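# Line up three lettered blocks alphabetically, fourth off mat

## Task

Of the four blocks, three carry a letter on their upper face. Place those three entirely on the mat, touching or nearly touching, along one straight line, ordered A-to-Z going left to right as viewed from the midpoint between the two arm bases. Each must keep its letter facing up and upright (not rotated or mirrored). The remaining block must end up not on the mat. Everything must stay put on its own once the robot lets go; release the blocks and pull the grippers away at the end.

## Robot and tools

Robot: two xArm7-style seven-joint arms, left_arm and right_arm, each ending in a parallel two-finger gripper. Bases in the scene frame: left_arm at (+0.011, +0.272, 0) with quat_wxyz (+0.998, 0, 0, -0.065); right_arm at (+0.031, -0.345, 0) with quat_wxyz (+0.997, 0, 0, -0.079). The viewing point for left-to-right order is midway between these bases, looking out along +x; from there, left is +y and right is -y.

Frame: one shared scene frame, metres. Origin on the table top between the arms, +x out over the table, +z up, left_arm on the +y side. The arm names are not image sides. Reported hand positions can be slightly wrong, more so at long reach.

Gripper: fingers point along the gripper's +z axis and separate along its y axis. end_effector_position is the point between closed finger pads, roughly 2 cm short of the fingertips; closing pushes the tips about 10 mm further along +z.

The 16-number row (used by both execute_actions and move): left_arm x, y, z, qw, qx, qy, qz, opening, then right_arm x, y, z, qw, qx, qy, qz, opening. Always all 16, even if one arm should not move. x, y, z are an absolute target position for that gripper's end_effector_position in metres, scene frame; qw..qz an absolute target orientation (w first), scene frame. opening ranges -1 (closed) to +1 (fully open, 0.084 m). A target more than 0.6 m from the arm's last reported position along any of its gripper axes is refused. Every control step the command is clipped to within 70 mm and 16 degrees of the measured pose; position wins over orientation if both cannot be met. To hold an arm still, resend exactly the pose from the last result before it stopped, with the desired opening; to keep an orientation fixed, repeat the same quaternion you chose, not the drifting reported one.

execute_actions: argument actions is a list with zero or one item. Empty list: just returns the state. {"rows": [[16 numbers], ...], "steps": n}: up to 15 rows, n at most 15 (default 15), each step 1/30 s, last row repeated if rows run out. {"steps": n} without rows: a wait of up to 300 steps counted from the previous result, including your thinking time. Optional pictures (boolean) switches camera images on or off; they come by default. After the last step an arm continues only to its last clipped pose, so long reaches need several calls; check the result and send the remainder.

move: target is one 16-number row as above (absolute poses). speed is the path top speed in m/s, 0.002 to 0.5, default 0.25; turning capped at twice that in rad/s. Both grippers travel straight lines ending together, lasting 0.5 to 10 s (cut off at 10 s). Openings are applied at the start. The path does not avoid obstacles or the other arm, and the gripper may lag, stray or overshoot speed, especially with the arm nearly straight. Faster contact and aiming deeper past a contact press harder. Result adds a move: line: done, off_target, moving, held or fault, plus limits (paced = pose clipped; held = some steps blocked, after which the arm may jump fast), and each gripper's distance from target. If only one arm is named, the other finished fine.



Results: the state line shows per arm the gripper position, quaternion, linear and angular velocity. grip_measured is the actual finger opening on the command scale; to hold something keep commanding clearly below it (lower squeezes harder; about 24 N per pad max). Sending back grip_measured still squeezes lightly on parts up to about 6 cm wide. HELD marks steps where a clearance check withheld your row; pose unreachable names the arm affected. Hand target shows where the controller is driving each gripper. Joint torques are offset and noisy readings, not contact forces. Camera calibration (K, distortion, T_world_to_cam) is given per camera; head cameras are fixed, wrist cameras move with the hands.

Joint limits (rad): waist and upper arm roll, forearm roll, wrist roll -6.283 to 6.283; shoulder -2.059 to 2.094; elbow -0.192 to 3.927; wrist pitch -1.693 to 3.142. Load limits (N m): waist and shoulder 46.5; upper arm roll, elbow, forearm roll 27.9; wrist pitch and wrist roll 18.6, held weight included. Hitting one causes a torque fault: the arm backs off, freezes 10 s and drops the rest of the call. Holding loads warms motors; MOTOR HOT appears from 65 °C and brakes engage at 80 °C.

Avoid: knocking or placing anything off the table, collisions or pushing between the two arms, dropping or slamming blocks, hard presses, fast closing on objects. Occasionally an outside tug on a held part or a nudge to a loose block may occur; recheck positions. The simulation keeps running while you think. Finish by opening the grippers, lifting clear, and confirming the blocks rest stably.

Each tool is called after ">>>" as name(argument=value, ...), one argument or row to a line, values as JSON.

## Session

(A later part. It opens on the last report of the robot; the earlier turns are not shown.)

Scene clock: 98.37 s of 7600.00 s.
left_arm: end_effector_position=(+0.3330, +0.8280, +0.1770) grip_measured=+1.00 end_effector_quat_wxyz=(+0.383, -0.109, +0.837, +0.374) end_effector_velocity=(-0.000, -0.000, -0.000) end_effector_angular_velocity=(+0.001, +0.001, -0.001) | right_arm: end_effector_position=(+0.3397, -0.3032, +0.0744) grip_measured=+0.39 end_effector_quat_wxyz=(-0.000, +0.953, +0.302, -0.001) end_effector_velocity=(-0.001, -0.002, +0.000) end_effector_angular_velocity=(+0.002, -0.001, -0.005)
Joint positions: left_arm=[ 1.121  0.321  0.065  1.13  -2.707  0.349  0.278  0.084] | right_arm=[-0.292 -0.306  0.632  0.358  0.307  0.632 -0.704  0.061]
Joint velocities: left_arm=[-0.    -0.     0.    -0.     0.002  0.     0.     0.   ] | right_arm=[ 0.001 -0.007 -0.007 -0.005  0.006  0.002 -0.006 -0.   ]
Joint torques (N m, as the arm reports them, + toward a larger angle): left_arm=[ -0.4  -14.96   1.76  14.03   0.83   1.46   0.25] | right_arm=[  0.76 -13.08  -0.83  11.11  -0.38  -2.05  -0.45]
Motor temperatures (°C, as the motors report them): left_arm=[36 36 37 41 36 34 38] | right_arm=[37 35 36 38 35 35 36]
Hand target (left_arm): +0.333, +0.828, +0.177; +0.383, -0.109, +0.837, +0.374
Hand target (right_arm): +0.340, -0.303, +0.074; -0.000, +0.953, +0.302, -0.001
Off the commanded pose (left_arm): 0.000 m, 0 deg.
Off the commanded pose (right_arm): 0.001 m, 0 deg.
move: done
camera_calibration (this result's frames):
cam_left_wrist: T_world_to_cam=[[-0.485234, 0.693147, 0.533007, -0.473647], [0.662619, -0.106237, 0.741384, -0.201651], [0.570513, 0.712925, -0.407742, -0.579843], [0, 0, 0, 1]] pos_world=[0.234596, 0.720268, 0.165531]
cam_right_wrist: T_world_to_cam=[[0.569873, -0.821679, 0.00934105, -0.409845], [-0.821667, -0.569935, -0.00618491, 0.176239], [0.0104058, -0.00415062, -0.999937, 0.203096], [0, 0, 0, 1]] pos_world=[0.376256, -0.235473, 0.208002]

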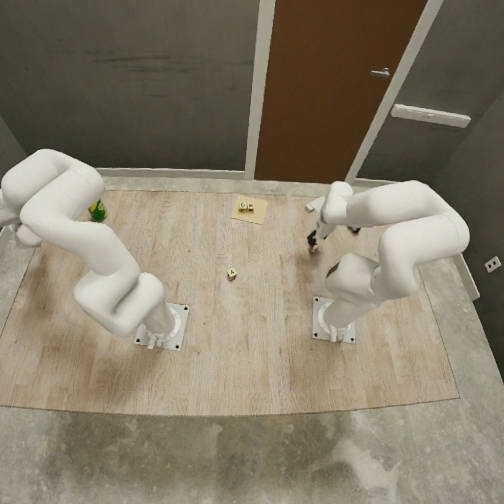

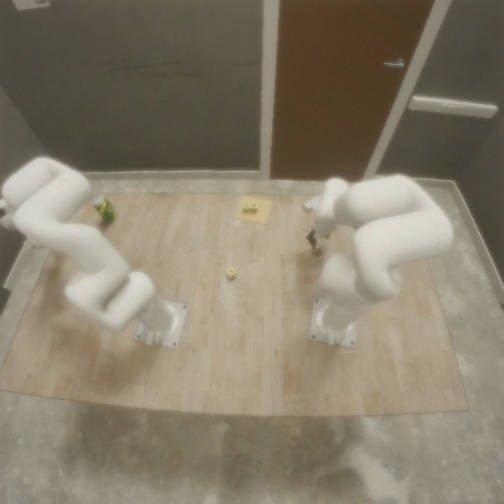

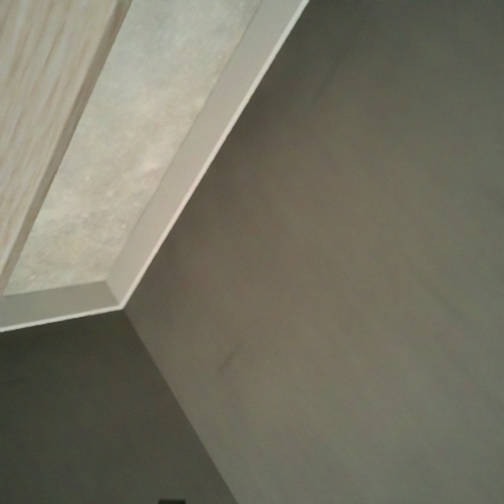

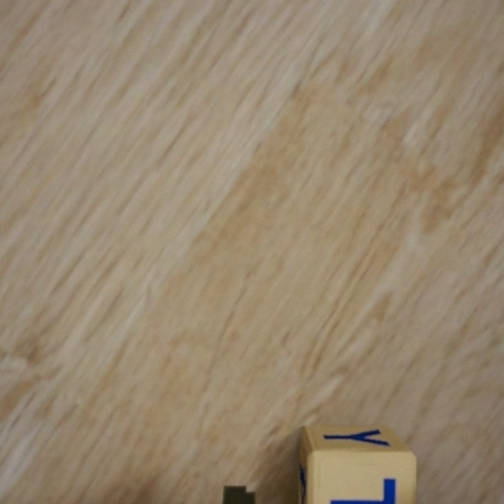

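>>> move(
  target=[0.333,0.828,0.177,0.383,-0.109,0.837,0.374,1,0.339,-0.3035,0.028,0,0.954,0.301,0,0.4],
  speed=0.1,
)

>>> move(
  target=[0.333,0.828,0.177,0.383,-0.109,0.837,0.374,1,0.339,-0.3035,0.028,0,0.954,0.301,0,-0.7],
)

>>> move(
  target=[0.333,0.828,0.177,0.383,-0.109,0.837,0.374,1,0.339,-0.3035,0.06,0,0.954,0.301,0,-0.7],
  speed=0.15,
)

>>> move(
  target=[0.333,0.828,0.177,0.383,-0.109,0.837,0.374,1,0.532,-0.079,0.08,0,0.707,0.707,0,-0.7],
  speed=0.35,
)

>>> move(
  target=[0.333,0.828,0.177,0.383,-0.109,0.837,0.374,1,0.532,-0.079,0.0345,0,0.707,0.707,0,-0.7],
  speed=0.05,
)

>>> move(
  target=[0.333,0.828,0.177,0.383,-0.109,0.837,0.374,1,0.532,-0.079,0.035,0,0.707,0.707,0,0.4],
)

>>> move(
  target=[0.333,0.828,0.177,0.383,-0.109,0.837,0.374,1,0.532,-0.13,0.17,0,0.707,0.707,0,0.4],
)

Scene clock: 110.70 s of 7600.00 s.
left_arm: end_effector_position=(+0.3330, +0.8280, +0.1770) grip_measured=+1.00 end_effector_quat_wxyz=(+0.383, -0.109, +0.837, +0.374) end_effector_velocity=(-0.000, +0.000, -0.000) end_effector_angular_velocity=(-0.001, -0.001, +0.002) | right_arm: end_effector_position=(+0.3393, -0.3034, +0.0282) grip_measured=+0.39 end_effector_quat_wxyz=(-0.000, +0.954, +0.301, +0.001) end_effector_velocity=(-0.000, -0.000, -0.002) end_effector_angular_velocity=(-0.005, +0.004, -0.000)
Joint positions: left_arm=[ 1.121  0.321  0.065  1.13  -2.707  0.349  0.278  0.084] | right_arm=[-0.361 -0.107  0.689  0.325  0.172  0.412 -0.601  0.061]
Joint velocities: left_arm=[ 0.     0.     0.    -0.    -0.001  0.    -0.001  0.   ] | right_arm=[-0.008  0.009  0.006  0.001 -0.022 -0.003  0.019 -0.   ]
Joint torques (N m, as the arm reports them, + toward a larger angle): left_arm=[  0.27 -15.4    1.7   13.8    0.93   1.24   0.37] | right_arm=[  0.78 -15.41   0.12   9.35  -0.2   -2.14  -0.57]
Motor temperatures (°C, as the motors report them): left_arm=[36 36 37 41 36 34 38] | right_arm=[37 35 36 38 35 35 36]
Hand target (left_arm): +0.333, +0.828, +0.177; +0.383, -0.109, +0.837, +0.374
Hand target (right_arm): +0.339, -0.303, +0.028; -0.000, +0.954, +0.301, +0.000
Off the commanded pose (left_arm): 0.000 m, 0 deg.
Off the commanded pose (right_arm): 0.000 m, 0 deg.
After step 90, 8.37 s passed at rest.
move: done
camera_calibration (this result's frames):
cam_left_wrist: T_world_to_cam=[[-0.485234, 0.693147, 0.533007, -0.473647], [0.662619, -0.106237, 0.741384, -0.201651], [0.570513, 0.712925, -0.407742, -0.579843], [0, 0, 0, 1]] pos_world=[0.234596, 0.720268, 0.165531]
cam_right_wrist: T_world_to_cam=[[0.567646, -0.823212, 0.0100366, -0.40907], [-0.823175, -0.567724, -0.00846759, 0.176664], [0.0126686, -0.00345526, -0.999914, 0.156362], [0, 0, 0, 1]] pos_world=[0.375651, -0.235915, 0.16195]

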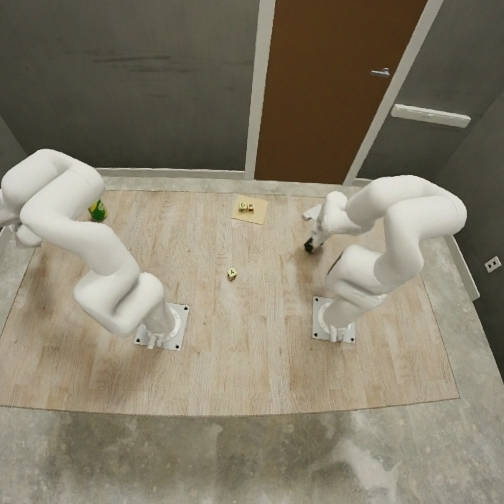

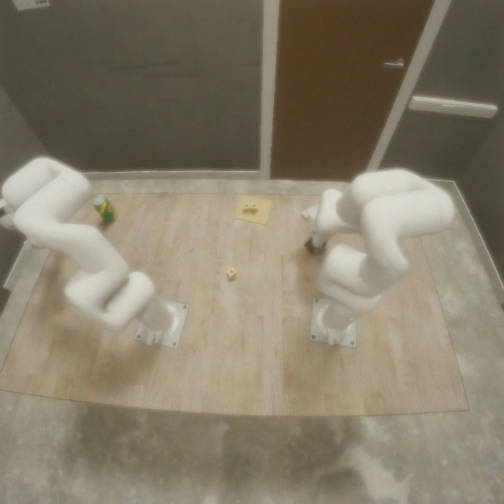

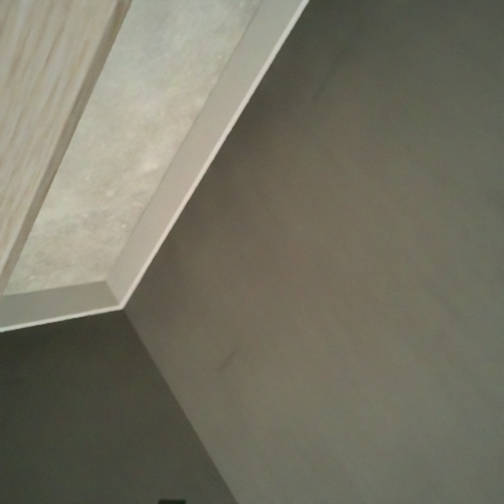

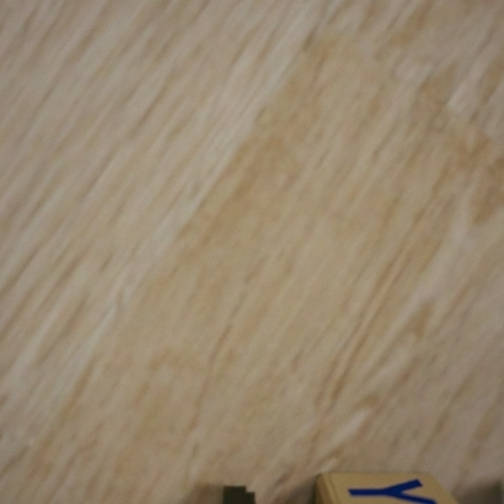

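Scene clock: 111.40 s of 7600.00 s.
left_arm: end_effector_position=(+0.3330, +0.8280, +0.1770) grip_measured=+1.00 end_effector_quat_wxyz=(+0.383, -0.109, +0.837, +0.374) end_effector_velocity=(+0.000, +0.000, +0.001) end_effector_angular_velocity=(+0.002, +0.001, -0.001) | right_arm: end_effector_position=(+0.3392, -0.3035, +0.0282) grip_measured=-0.33 end_effector_quat_wxyz=(+0.000, +0.954, +0.301, +0.000) end_effector_velocity=(-0.000, -0.000, -0.001) end_effector_angular_velocity=(+0.003, +0.002, -0.006)
Joint positions: left_arm=[ 1.121  0.321  0.065  1.13  -2.707  0.349  0.278  0.084] | right_arm=[-0.361 -0.107  0.69   0.325  0.17   0.412 -0.599  0.03 ]
Joint velocities: left_arm=[-0.     0.     0.     0.002  0.002 -0.    -0.     0.   ] | right_arm=[-0.002  0.003 -0.    -0.     0.004 -0.001  0.     0.   ]
Joint torques (N m, as the arm reports them, + toward a larger angle): left_arm=[ -0.38 -15.04   1.67  13.84   0.79   1.34   0.27] | right_arm=[  0.41 -13.76  -0.03   8.56  -0.34  -2.11  -0.5 ]
Motor temperatures (°C, as the motors report them): left_arm=[36 36 37 41 36 34 38] | right_arm=[37 35 36 38 35 35 36]
Hand target (left_arm): +0.333, +0.828, +0.177; +0.383, -0.109, +0.837, +0.374
Hand target (right_arm): +0.339, -0.304, +0.028; +0.000, +0.954, +0.301, -0.000
Off the commanded pose (left_arm): 0.000 m, 0 deg.
Off the commanded pose (right_arm): 0.000 m, 0 deg.
move: done
camera_calibration (this result's frames):
cam_left_wrist: T_world_to_cam=[[-0.485234, 0.693147, 0.533007, -0.473647], [0.662619, -0.106237, 0.741384, -0.201651], [0.570513, 0.712925, -0.407742, -0.579843], [0, 0, 0, 1]] pos_world=[0.234596, 0.720268, 0.165531]
cam_right_wrist: T_world_to_cam=[[0.56772, -0.823156, 0.0104295, -0.409097], [-0.823129, -0.5678, -0.00780778, 0.176584], [0.0123489, -0.00415217, -0.999915, 0.156209], [0, 0, 0, 1]] pos_world=[0.375675, -0.235837, 0.161841]

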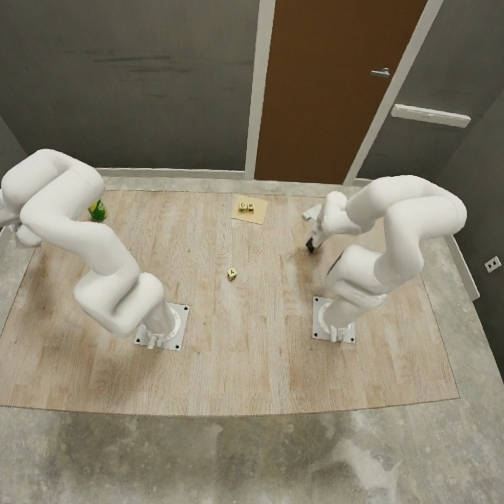

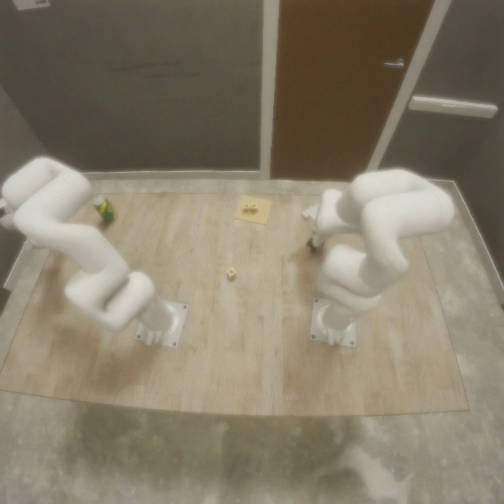

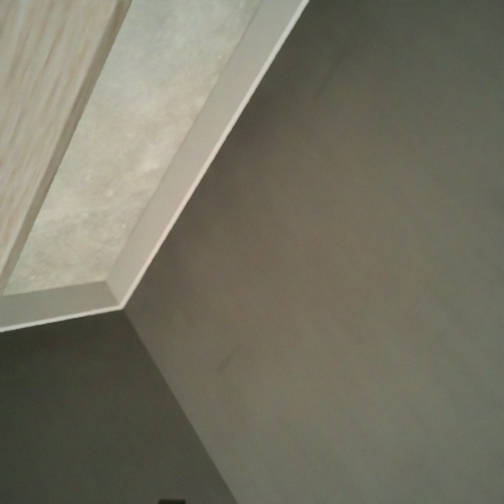

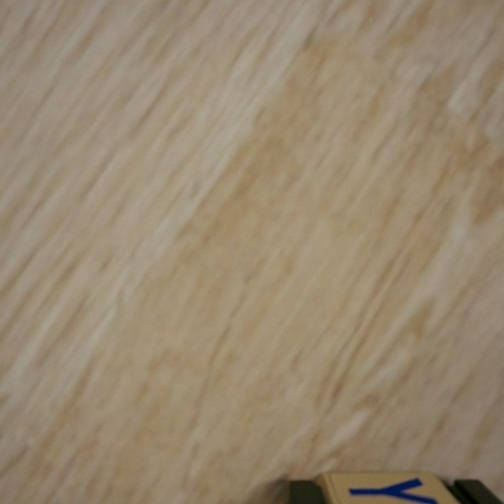

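Scene clock: 112.23 s of 7600.00 s.
left_arm: end_effector_position=(+0.3330, +0.8280, +0.1770) grip_measured=+1.00 end_effector_quat_wxyz=(+0.383, -0.109, +0.837, +0.374) end_effector_velocity=(+0.000, -0.000, -0.000) end_effector_angular_velocity=(-0.000, +0.000, -0.001) | right_arm: end_effector_position=(+0.3388, -0.3035, +0.0597) grip_measured=-0.33 end_effector_quat_wxyz=(-0.000, +0.954, +0.301, -0.000) end_effector_velocity=(-0.000, -0.000, +0.002) end_effector_angular_velocity=(+0.001, -0.000, -0.000)
Joint positions: left_arm=[ 1.121  0.321  0.065  1.13  -2.707  0.349  0.278  0.084] | right_arm=[-0.311 -0.253  0.655  0.342  0.289  0.564 -0.687  0.03 ]
Joint velocities: left_arm=[-0.    -0.    -0.    -0.001  0.     0.     0.     0.   ] | right_arm=[ 0.002 -0.007 -0.003  0.001  0.005  0.008 -0.005 -0.   ]
Joint torques (N m, as the arm reports them, + toward a larger angle): left_arm=[ -0.13 -15.2    1.71  14.14   0.81   1.17   0.18] | right_arm=[  0.65 -13.33  -0.77  10.76  -0.34  -2.18  -0.4 ]
Motor temperatures (°C, as the motors report them): left_arm=[36 36 37 41 36 34 38] | right_arm=[37 35 35 38 35 35 36]
Hand target (left_arm): +0.333, +0.828, +0.177; +0.383, -0.109, +0.837, +0.374
Hand target (right_arm): +0.339, -0.303, +0.060; +0.000, +0.954, +0.301, -0.000
Off the commanded pose (left_arm): 0.000 m, 0 deg.
Off the commanded pose (right_arm): 0.000 m, 0 deg.
move: done
camera_calibration (this result's frames):
cam_left_wrist: T_world_to_cam=[[-0.485234, 0.693147, 0.533007, -0.473647], [0.662619, -0.106237, 0.741384, -0.201651], [0.570513, 0.712925, -0.407742, -0.579843], [0, 0, 0, 1]] pos_world=[0.234596, 0.720268, 0.165531]
cam_right_wrist: T_world_to_cam=[[0.56766, -0.823206, 0.0097252, -0.409139], [-0.82319, -0.567727, -0.00663656, 0.17637], [0.0109845, -0.00423838, -0.999931, 0.188203], [0, 0, 0, 1]] pos_world=[0.37537, -0.235877, 0.193339]

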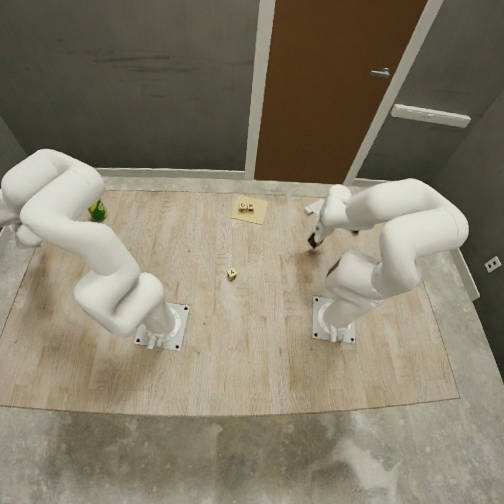

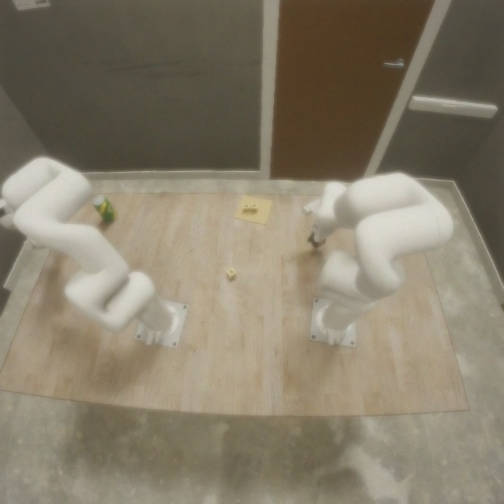

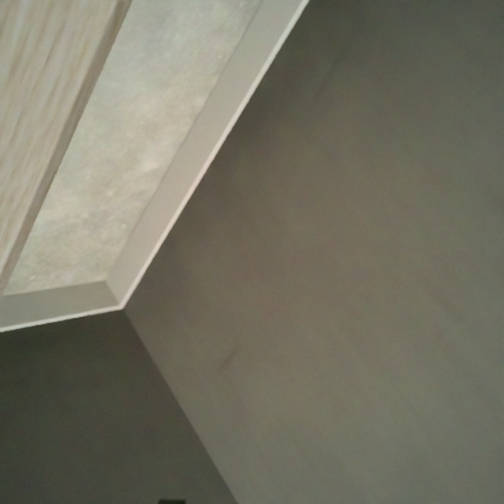

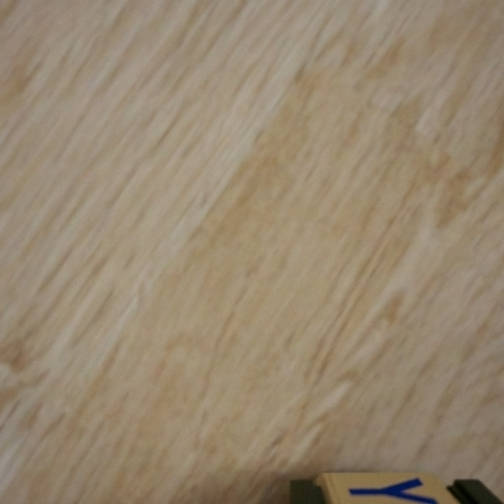

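Scene clock: 114.20 s of 7600.00 s.
left_arm: end_effector_position=(+0.3330, +0.8280, +0.1770) grip_measured=+1.00 end_effector_quat_wxyz=(+0.383, -0.109, +0.837, +0.374) end_effector_velocity=(+0.000, -0.000, -0.000) end_effector_angular_velocity=(-0.001, +0.000, -0.001) | right_arm: end_effector_position=(+0.5315, -0.0794, +0.0806) grip_measured=-0.33 end_effector_quat_wxyz=(+0.001, +0.708, +0.706, +0.001) end_effector_velocity=(+0.001, +0.003, +0.000) end_effector_angular_velocity=(-0.003, +0.004, +0.007)
Joint positions: left_arm=[ 1.121  0.321  0.065  1.13  -2.707  0.349  0.278  0.084] | right_arm=[ 0.016  0.619  0.736  1.347 -0.51   0.927 -0.751  0.03 ]
Joint velocities: left_arm=[-0.001 -0.    -0.    -0.001 -0.    -0.     0.    -0.   ] | right_arm=[ 0.009  0.008 -0.     0.015 -0.002  0.013 -0.003 -0.   ]
Joint torques (N m, as the arm reports them, + toward a larger angle): left_arm=[ -0.07 -15.17   1.5   13.89   0.83   1.33   0.33] | right_arm=[  0.82 -39.51   6.02  11.85  -0.22  -2.04  -0.49]
Motor temperatures (°C, as the motors report them): left_arm=[36 36 37 41 36 34 38] | right_arm=[37 35 35 38 35 35 36]
Hand target (left_arm): +0.333, +0.828, +0.177; +0.383, -0.109, +0.837, +0.374
Hand target (right_arm): +0.532, -0.079, +0.081; +0.001, +0.708, +0.706, +0.000
Off the commanded pose (left_arm): 0.000 m, 0 deg.
Off the commanded pose (right_arm): 0.001 m, 0 deg.
move: done
camera_calibration (this result's frames):
cam_left_wrist: T_world_to_cam=[[-0.485234, 0.693147, 0.533007, -0.473647], [0.662619, -0.106237, 0.741384, -0.201651], [0.570513, 0.712925, -0.407742, -0.579843], [0, 0, 0, 1]] pos_world=[0.234596, 0.720268, 0.165531]
cam_right_wrist: T_world_to_cam=[[0.99988, -0.0101273, 0.0117194, -0.49958], [-0.0100442, -0.999924, -0.0071344, -0.00409434], [0.0117908, 0.00701583, -0.999906, 0.208326], [0, 0, 0, 1]] pos_world=[0.497022, -0.010615, 0.214132]

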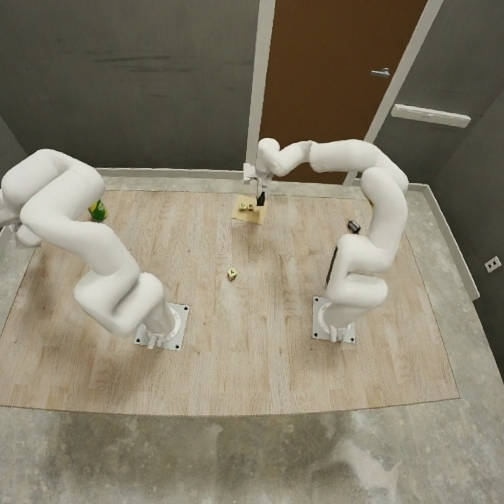

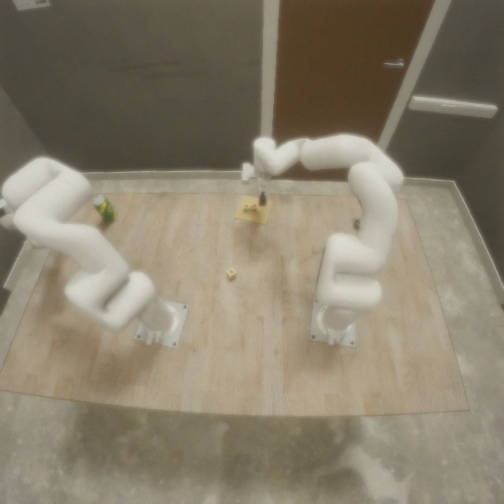

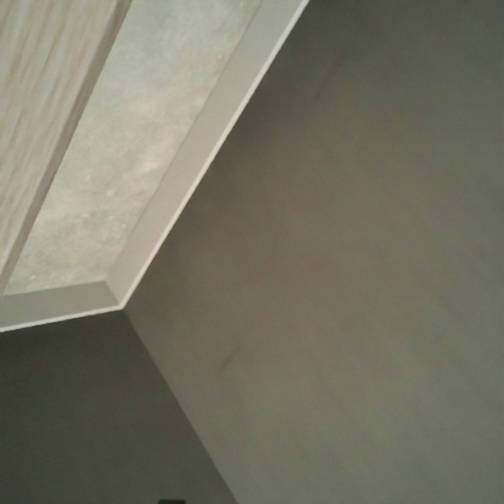

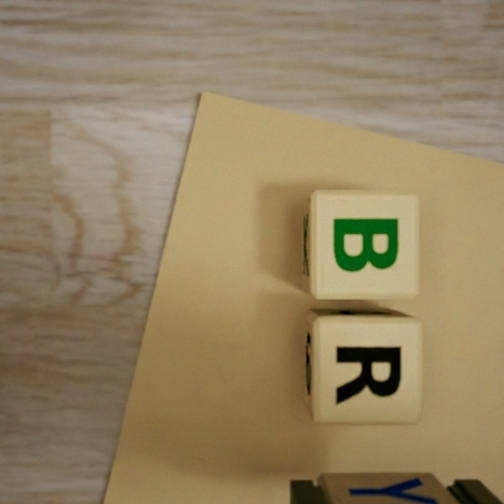

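Scene clock: 115.47 s of 7600.00 s.
left_arm: end_effector_position=(+0.3330, +0.8280, +0.1770) grip_measured=+1.00 end_effector_quat_wxyz=(+0.383, -0.109, +0.837, +0.374) end_effector_velocity=(+0.001, -0.000, +0.000) end_effector_angular_velocity=(-0.000, -0.001, -0.001) | right_arm: end_effector_position=(+0.5322, -0.0789, +0.0348) grip_measured=-0.33 end_effector_quat_wxyz=(+0.000, +0.707, +0.707, +0.000) end_effector_velocity=(+0.002, +0.001, +0.001) end_effector_angular_velocity=(+0.001, -0.005, +0.001)
Joint positions: left_arm=[ 1.121  0.321  0.065  1.13  -2.707  0.349  0.278  0.084] | right_arm=[ 0.052  0.702  0.683  1.34  -0.575  0.846 -0.715  0.03 ]
Joint velocities: left_arm=[-0.     0.    -0.002  0.001 -0.    -0.    -0.001  0.   ] | right_arm=[ 0.002  0.001 -0.001  0.003 -0.003 -0.002  0.001  0.   ]
Joint torques (N m, as the arm reports them, + toward a larger angle): left_arm=[ -0.34 -15.44   1.71  13.84   0.86   1.33   0.14] | right_arm=[  0.78 -41.45   6.3   11.2   -0.23  -2.04  -0.47]
Motor temperatures (°C, as the motors report them): left_arm=[36 36 37 41 36 34 38] | right_arm=[37 35 36 38 35 35 36]
Hand target (left_arm): +0.333, +0.828, +0.177; +0.383, -0.109, +0.837, +0.374
Hand target (right_arm): +0.532, -0.079, +0.034; +0.000, +0.707, +0.707, +0.000
Off the commanded pose (left_arm): 0.000 m, 0 deg.
Off the commanded pose (right_arm): 0.000 m, 0 deg.
move: done
camera_calibration (this result's frames):
cam_left_wrist: T_world_to_cam=[[-0.485234, 0.693147, 0.533007, -0.473647], [0.662619, -0.106237, 0.741384, -0.201651], [0.570513, 0.712925, -0.407742, -0.579843], [0, 0, 0, 1]] pos_world=[0.234596, 0.720268, 0.165531]
cam_right_wrist: T_world_to_cam=[[0.999915, -0.00774592, 0.0105153, -0.499542], [-0.00766655, -0.999942, -0.00756771, -0.00510733], [0.0105733, 0.00748644, -0.999916, 0.163212], [0, 0, 0, 1]] pos_world=[0.497735, -0.0101983, 0.168412]

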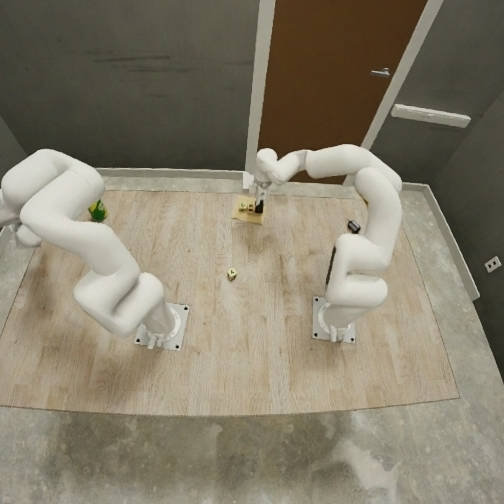

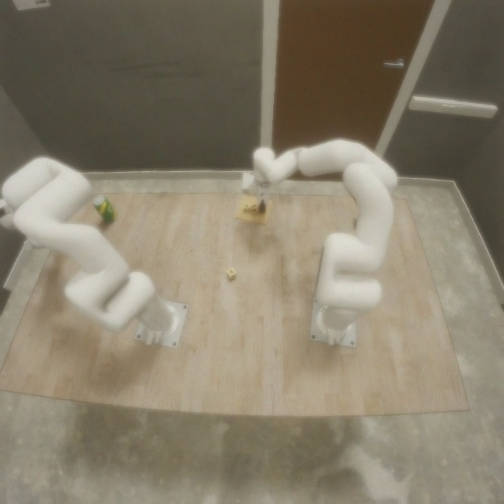

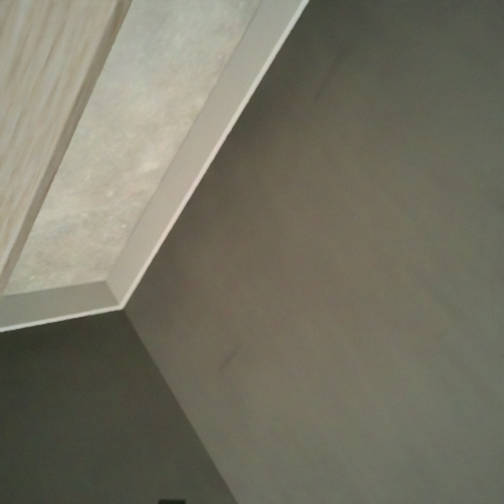

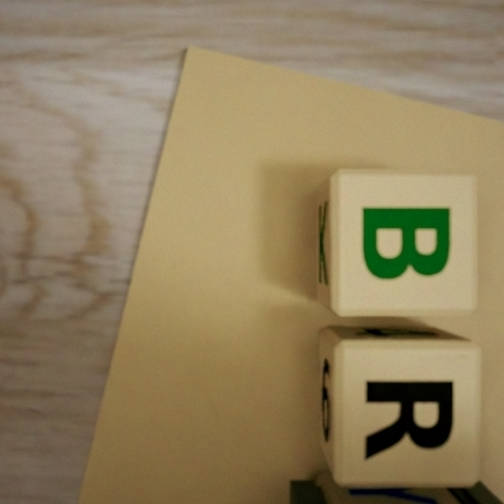

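Scene clock: 116.17 s of 7600.00 s.
left_arm: end_effector_position=(+0.3330, +0.8280, +0.1770) grip_measured=+1.00 end_effector_quat_wxyz=(+0.383, -0.109, +0.837, +0.374) end_effector_velocity=(-0.001, +0.000, -0.000) end_effector_angular_velocity=(-0.000, -0.000, +0.001) | right_arm: end_effector_position=(+0.5320, -0.0790, +0.0350) grip_measured=+0.39 end_effector_quat_wxyz=(+0.000, +0.707, +0.707, +0.000) end_effector_velocity=(-0.000, +0.000, -0.000) end_effector_angular_velocity=(+0.000, +0.001, +0.001)
Joint positions: left_arm=[ 1.121  0.321  0.065  1.13  -2.707  0.349  0.278  0.084] | right_arm=[ 0.051  0.701  0.683  1.339 -0.575  0.847 -0.715  0.061]
Joint velocities: left_arm=[ 0.     0.     0.001 -0.     0.     0.001 -0.001  0.   ] | right_arm=[-0.001  0.001  0.001 -0.    -0.001 -0.    -0.     0.   ]
Joint torques (N m, as the arm reports them, + toward a larger angle): left_arm=[ -0.24 -14.92   1.77  13.66   0.67   1.19   0.27] | right_arm=[  0.83 -41.13   6.22  11.12  -0.22  -2.15  -0.45]
Motor temperatures (°C, as the motors report them): left_arm=[36 36 37 41 36 34 38] | right_arm=[37 35 36 38 35 35 36]
Hand target (left_arm): +0.333, +0.828, +0.177; +0.383, -0.109, +0.837, +0.374
Hand target (right_arm): +0.532, -0.079, +0.035; -0.000, +0.707, +0.707, +0.000
Off the commanded pose (left_arm): 0.000 m, 0 deg.
Off the commanded pose (right_arm): 0.000 m, 0 deg.
move: done
camera_calibration (this result's frames):
cam_left_wrist: T_world_to_cam=[[-0.485233, 0.693147, 0.533007, -0.473647], [0.662619, -0.106237, 0.741384, -0.201651], [0.570513, 0.712925, -0.407742, -0.579843], [0, 0, 0, 1]] pos_world=[0.234596, 0.720268, 0.165531]
cam_right_wrist: T_world_to_cam=[[0.999921, -0.00758815, 0.0100447, -0.49932], [-0.00751451, -0.999945, -0.00734935, -0.00531442], [0.0100999, 0.00727329, -0.999923, 0.163687], [0, 0, 0, 1]] pos_world=[0.497587, -0.0102936, 0.168651]

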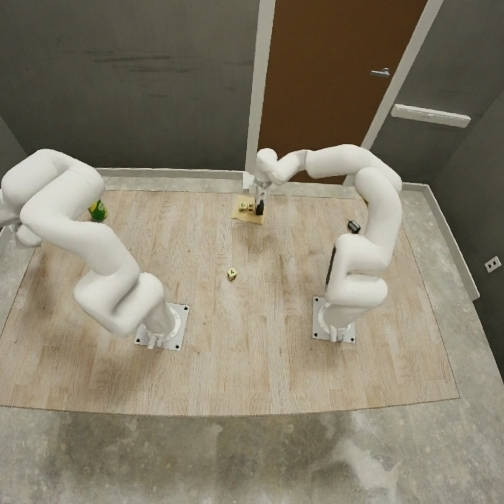

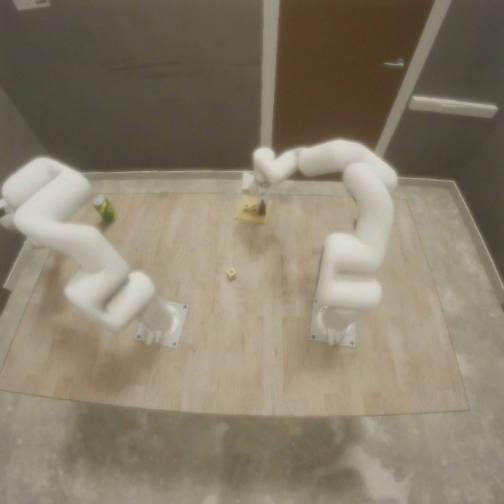

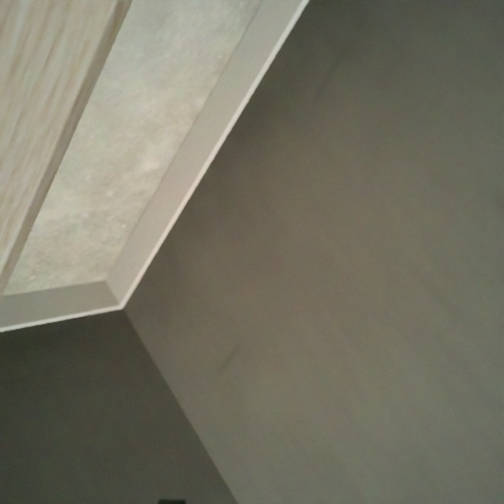

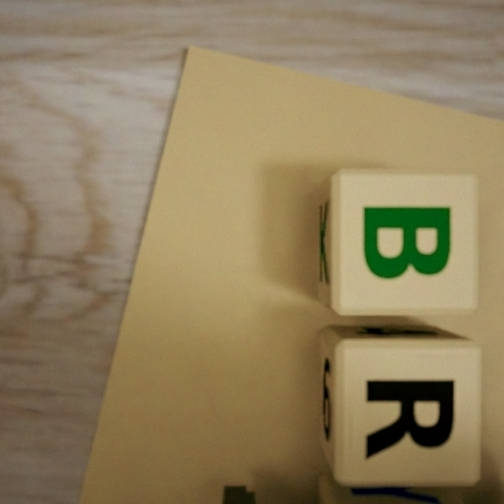

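Scene clock: 117.27 s of 7600.00 s.
left_arm: end_effector_position=(+0.3330, +0.8280, +0.1770) grip_measured=+1.00 end_effector_quat_wxyz=(+0.383, -0.109, +0.837, +0.374) end_effector_velocity=(+0.000, +0.000, +0.000) end_effector_angular_velocity=(+0.001, -0.000, -0.000) | right_arm: end_effector_position=(+0.5315, -0.1298, +0.1693) grip_measured=+0.39 end_effector_quat_wxyz=(-0.000, +0.707, +0.708, -0.001) end_effector_velocity=(+0.002, -0.000, +0.005) end_effector_angular_velocity=(+0.001, -0.008, +0.001)
Joint positions: left_arm=[ 1.121  0.321  0.065  1.13  -2.707  0.349  0.278  0.084] | right_arm=[-0.143  0.406  0.81   1.332 -0.332  1.069 -0.94   0.061]
Joint velocities: left_arm=[-0.    -0.     0.     0.001 -0.    -0.     0.     0.   ] | right_arm=[-0.003 -0.007  0.003  0.004  0.002  0.001 -0.004  0.   ]
Joint torques (N m, as the arm reports them, + toward a larger angle): left_arm=[ -0.53 -15.23   1.73  13.75   0.7    1.03   0.07] | right_arm=[  0.82 -33.71   4.54  13.19  -0.23  -2.08  -0.53]
Motor temperatures (°C, as the motors report them): left_arm=[36 36 37 41 36 34 38] | right_arm=[37 35 36 38 35 35 36]
Hand target (left_arm): +0.333, +0.828, +0.177; +0.383, -0.109, +0.837, +0.374
Hand target (right_arm): +0.532, -0.130, +0.170; -0.000, +0.707, +0.707, -0.000
Off the commanded pose (left_arm): 0.000 m, 0 deg.
Off the commanded pose (right_arm): 0.001 m, 0 deg.
move: done
camera_calibration (this result's frames):
cam_left_wrist: T_world_to_cam=[[-0.485234, 0.693147, 0.533007, -0.473647], [0.662619, -0.106237, 0.741384, -0.201651], [0.570513, 0.712925, -0.407742, -0.579843], [0, 0, 0, 1]] pos_world=[0.234596, 0.720268, 0.165531]
cam_right_wrist: T_world_to_cam=[[0.999944, -0.0064022, 0.00838124, -0.500079], [-0.00634297, -0.999955, -0.00707491, -0.0558342], [0.00842615, 0.00702135, -0.99994, 0.299178], [0, 0, 0, 1]] pos_world=[0.497176, -0.0611339, 0.302956]

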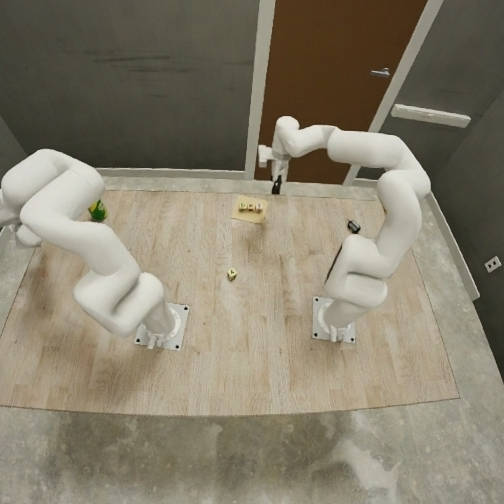

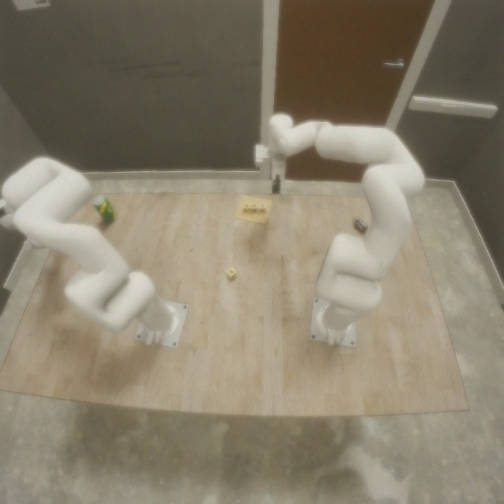

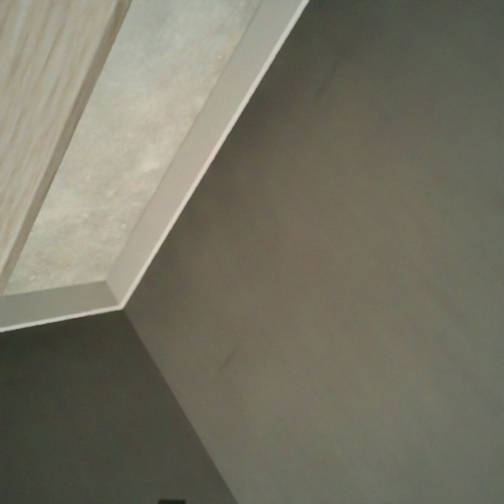

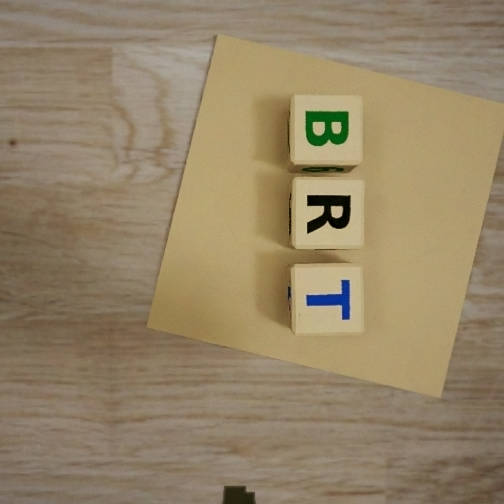

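>>> finished_scene(
  scene=1,
)

The scene is finished: the task was done.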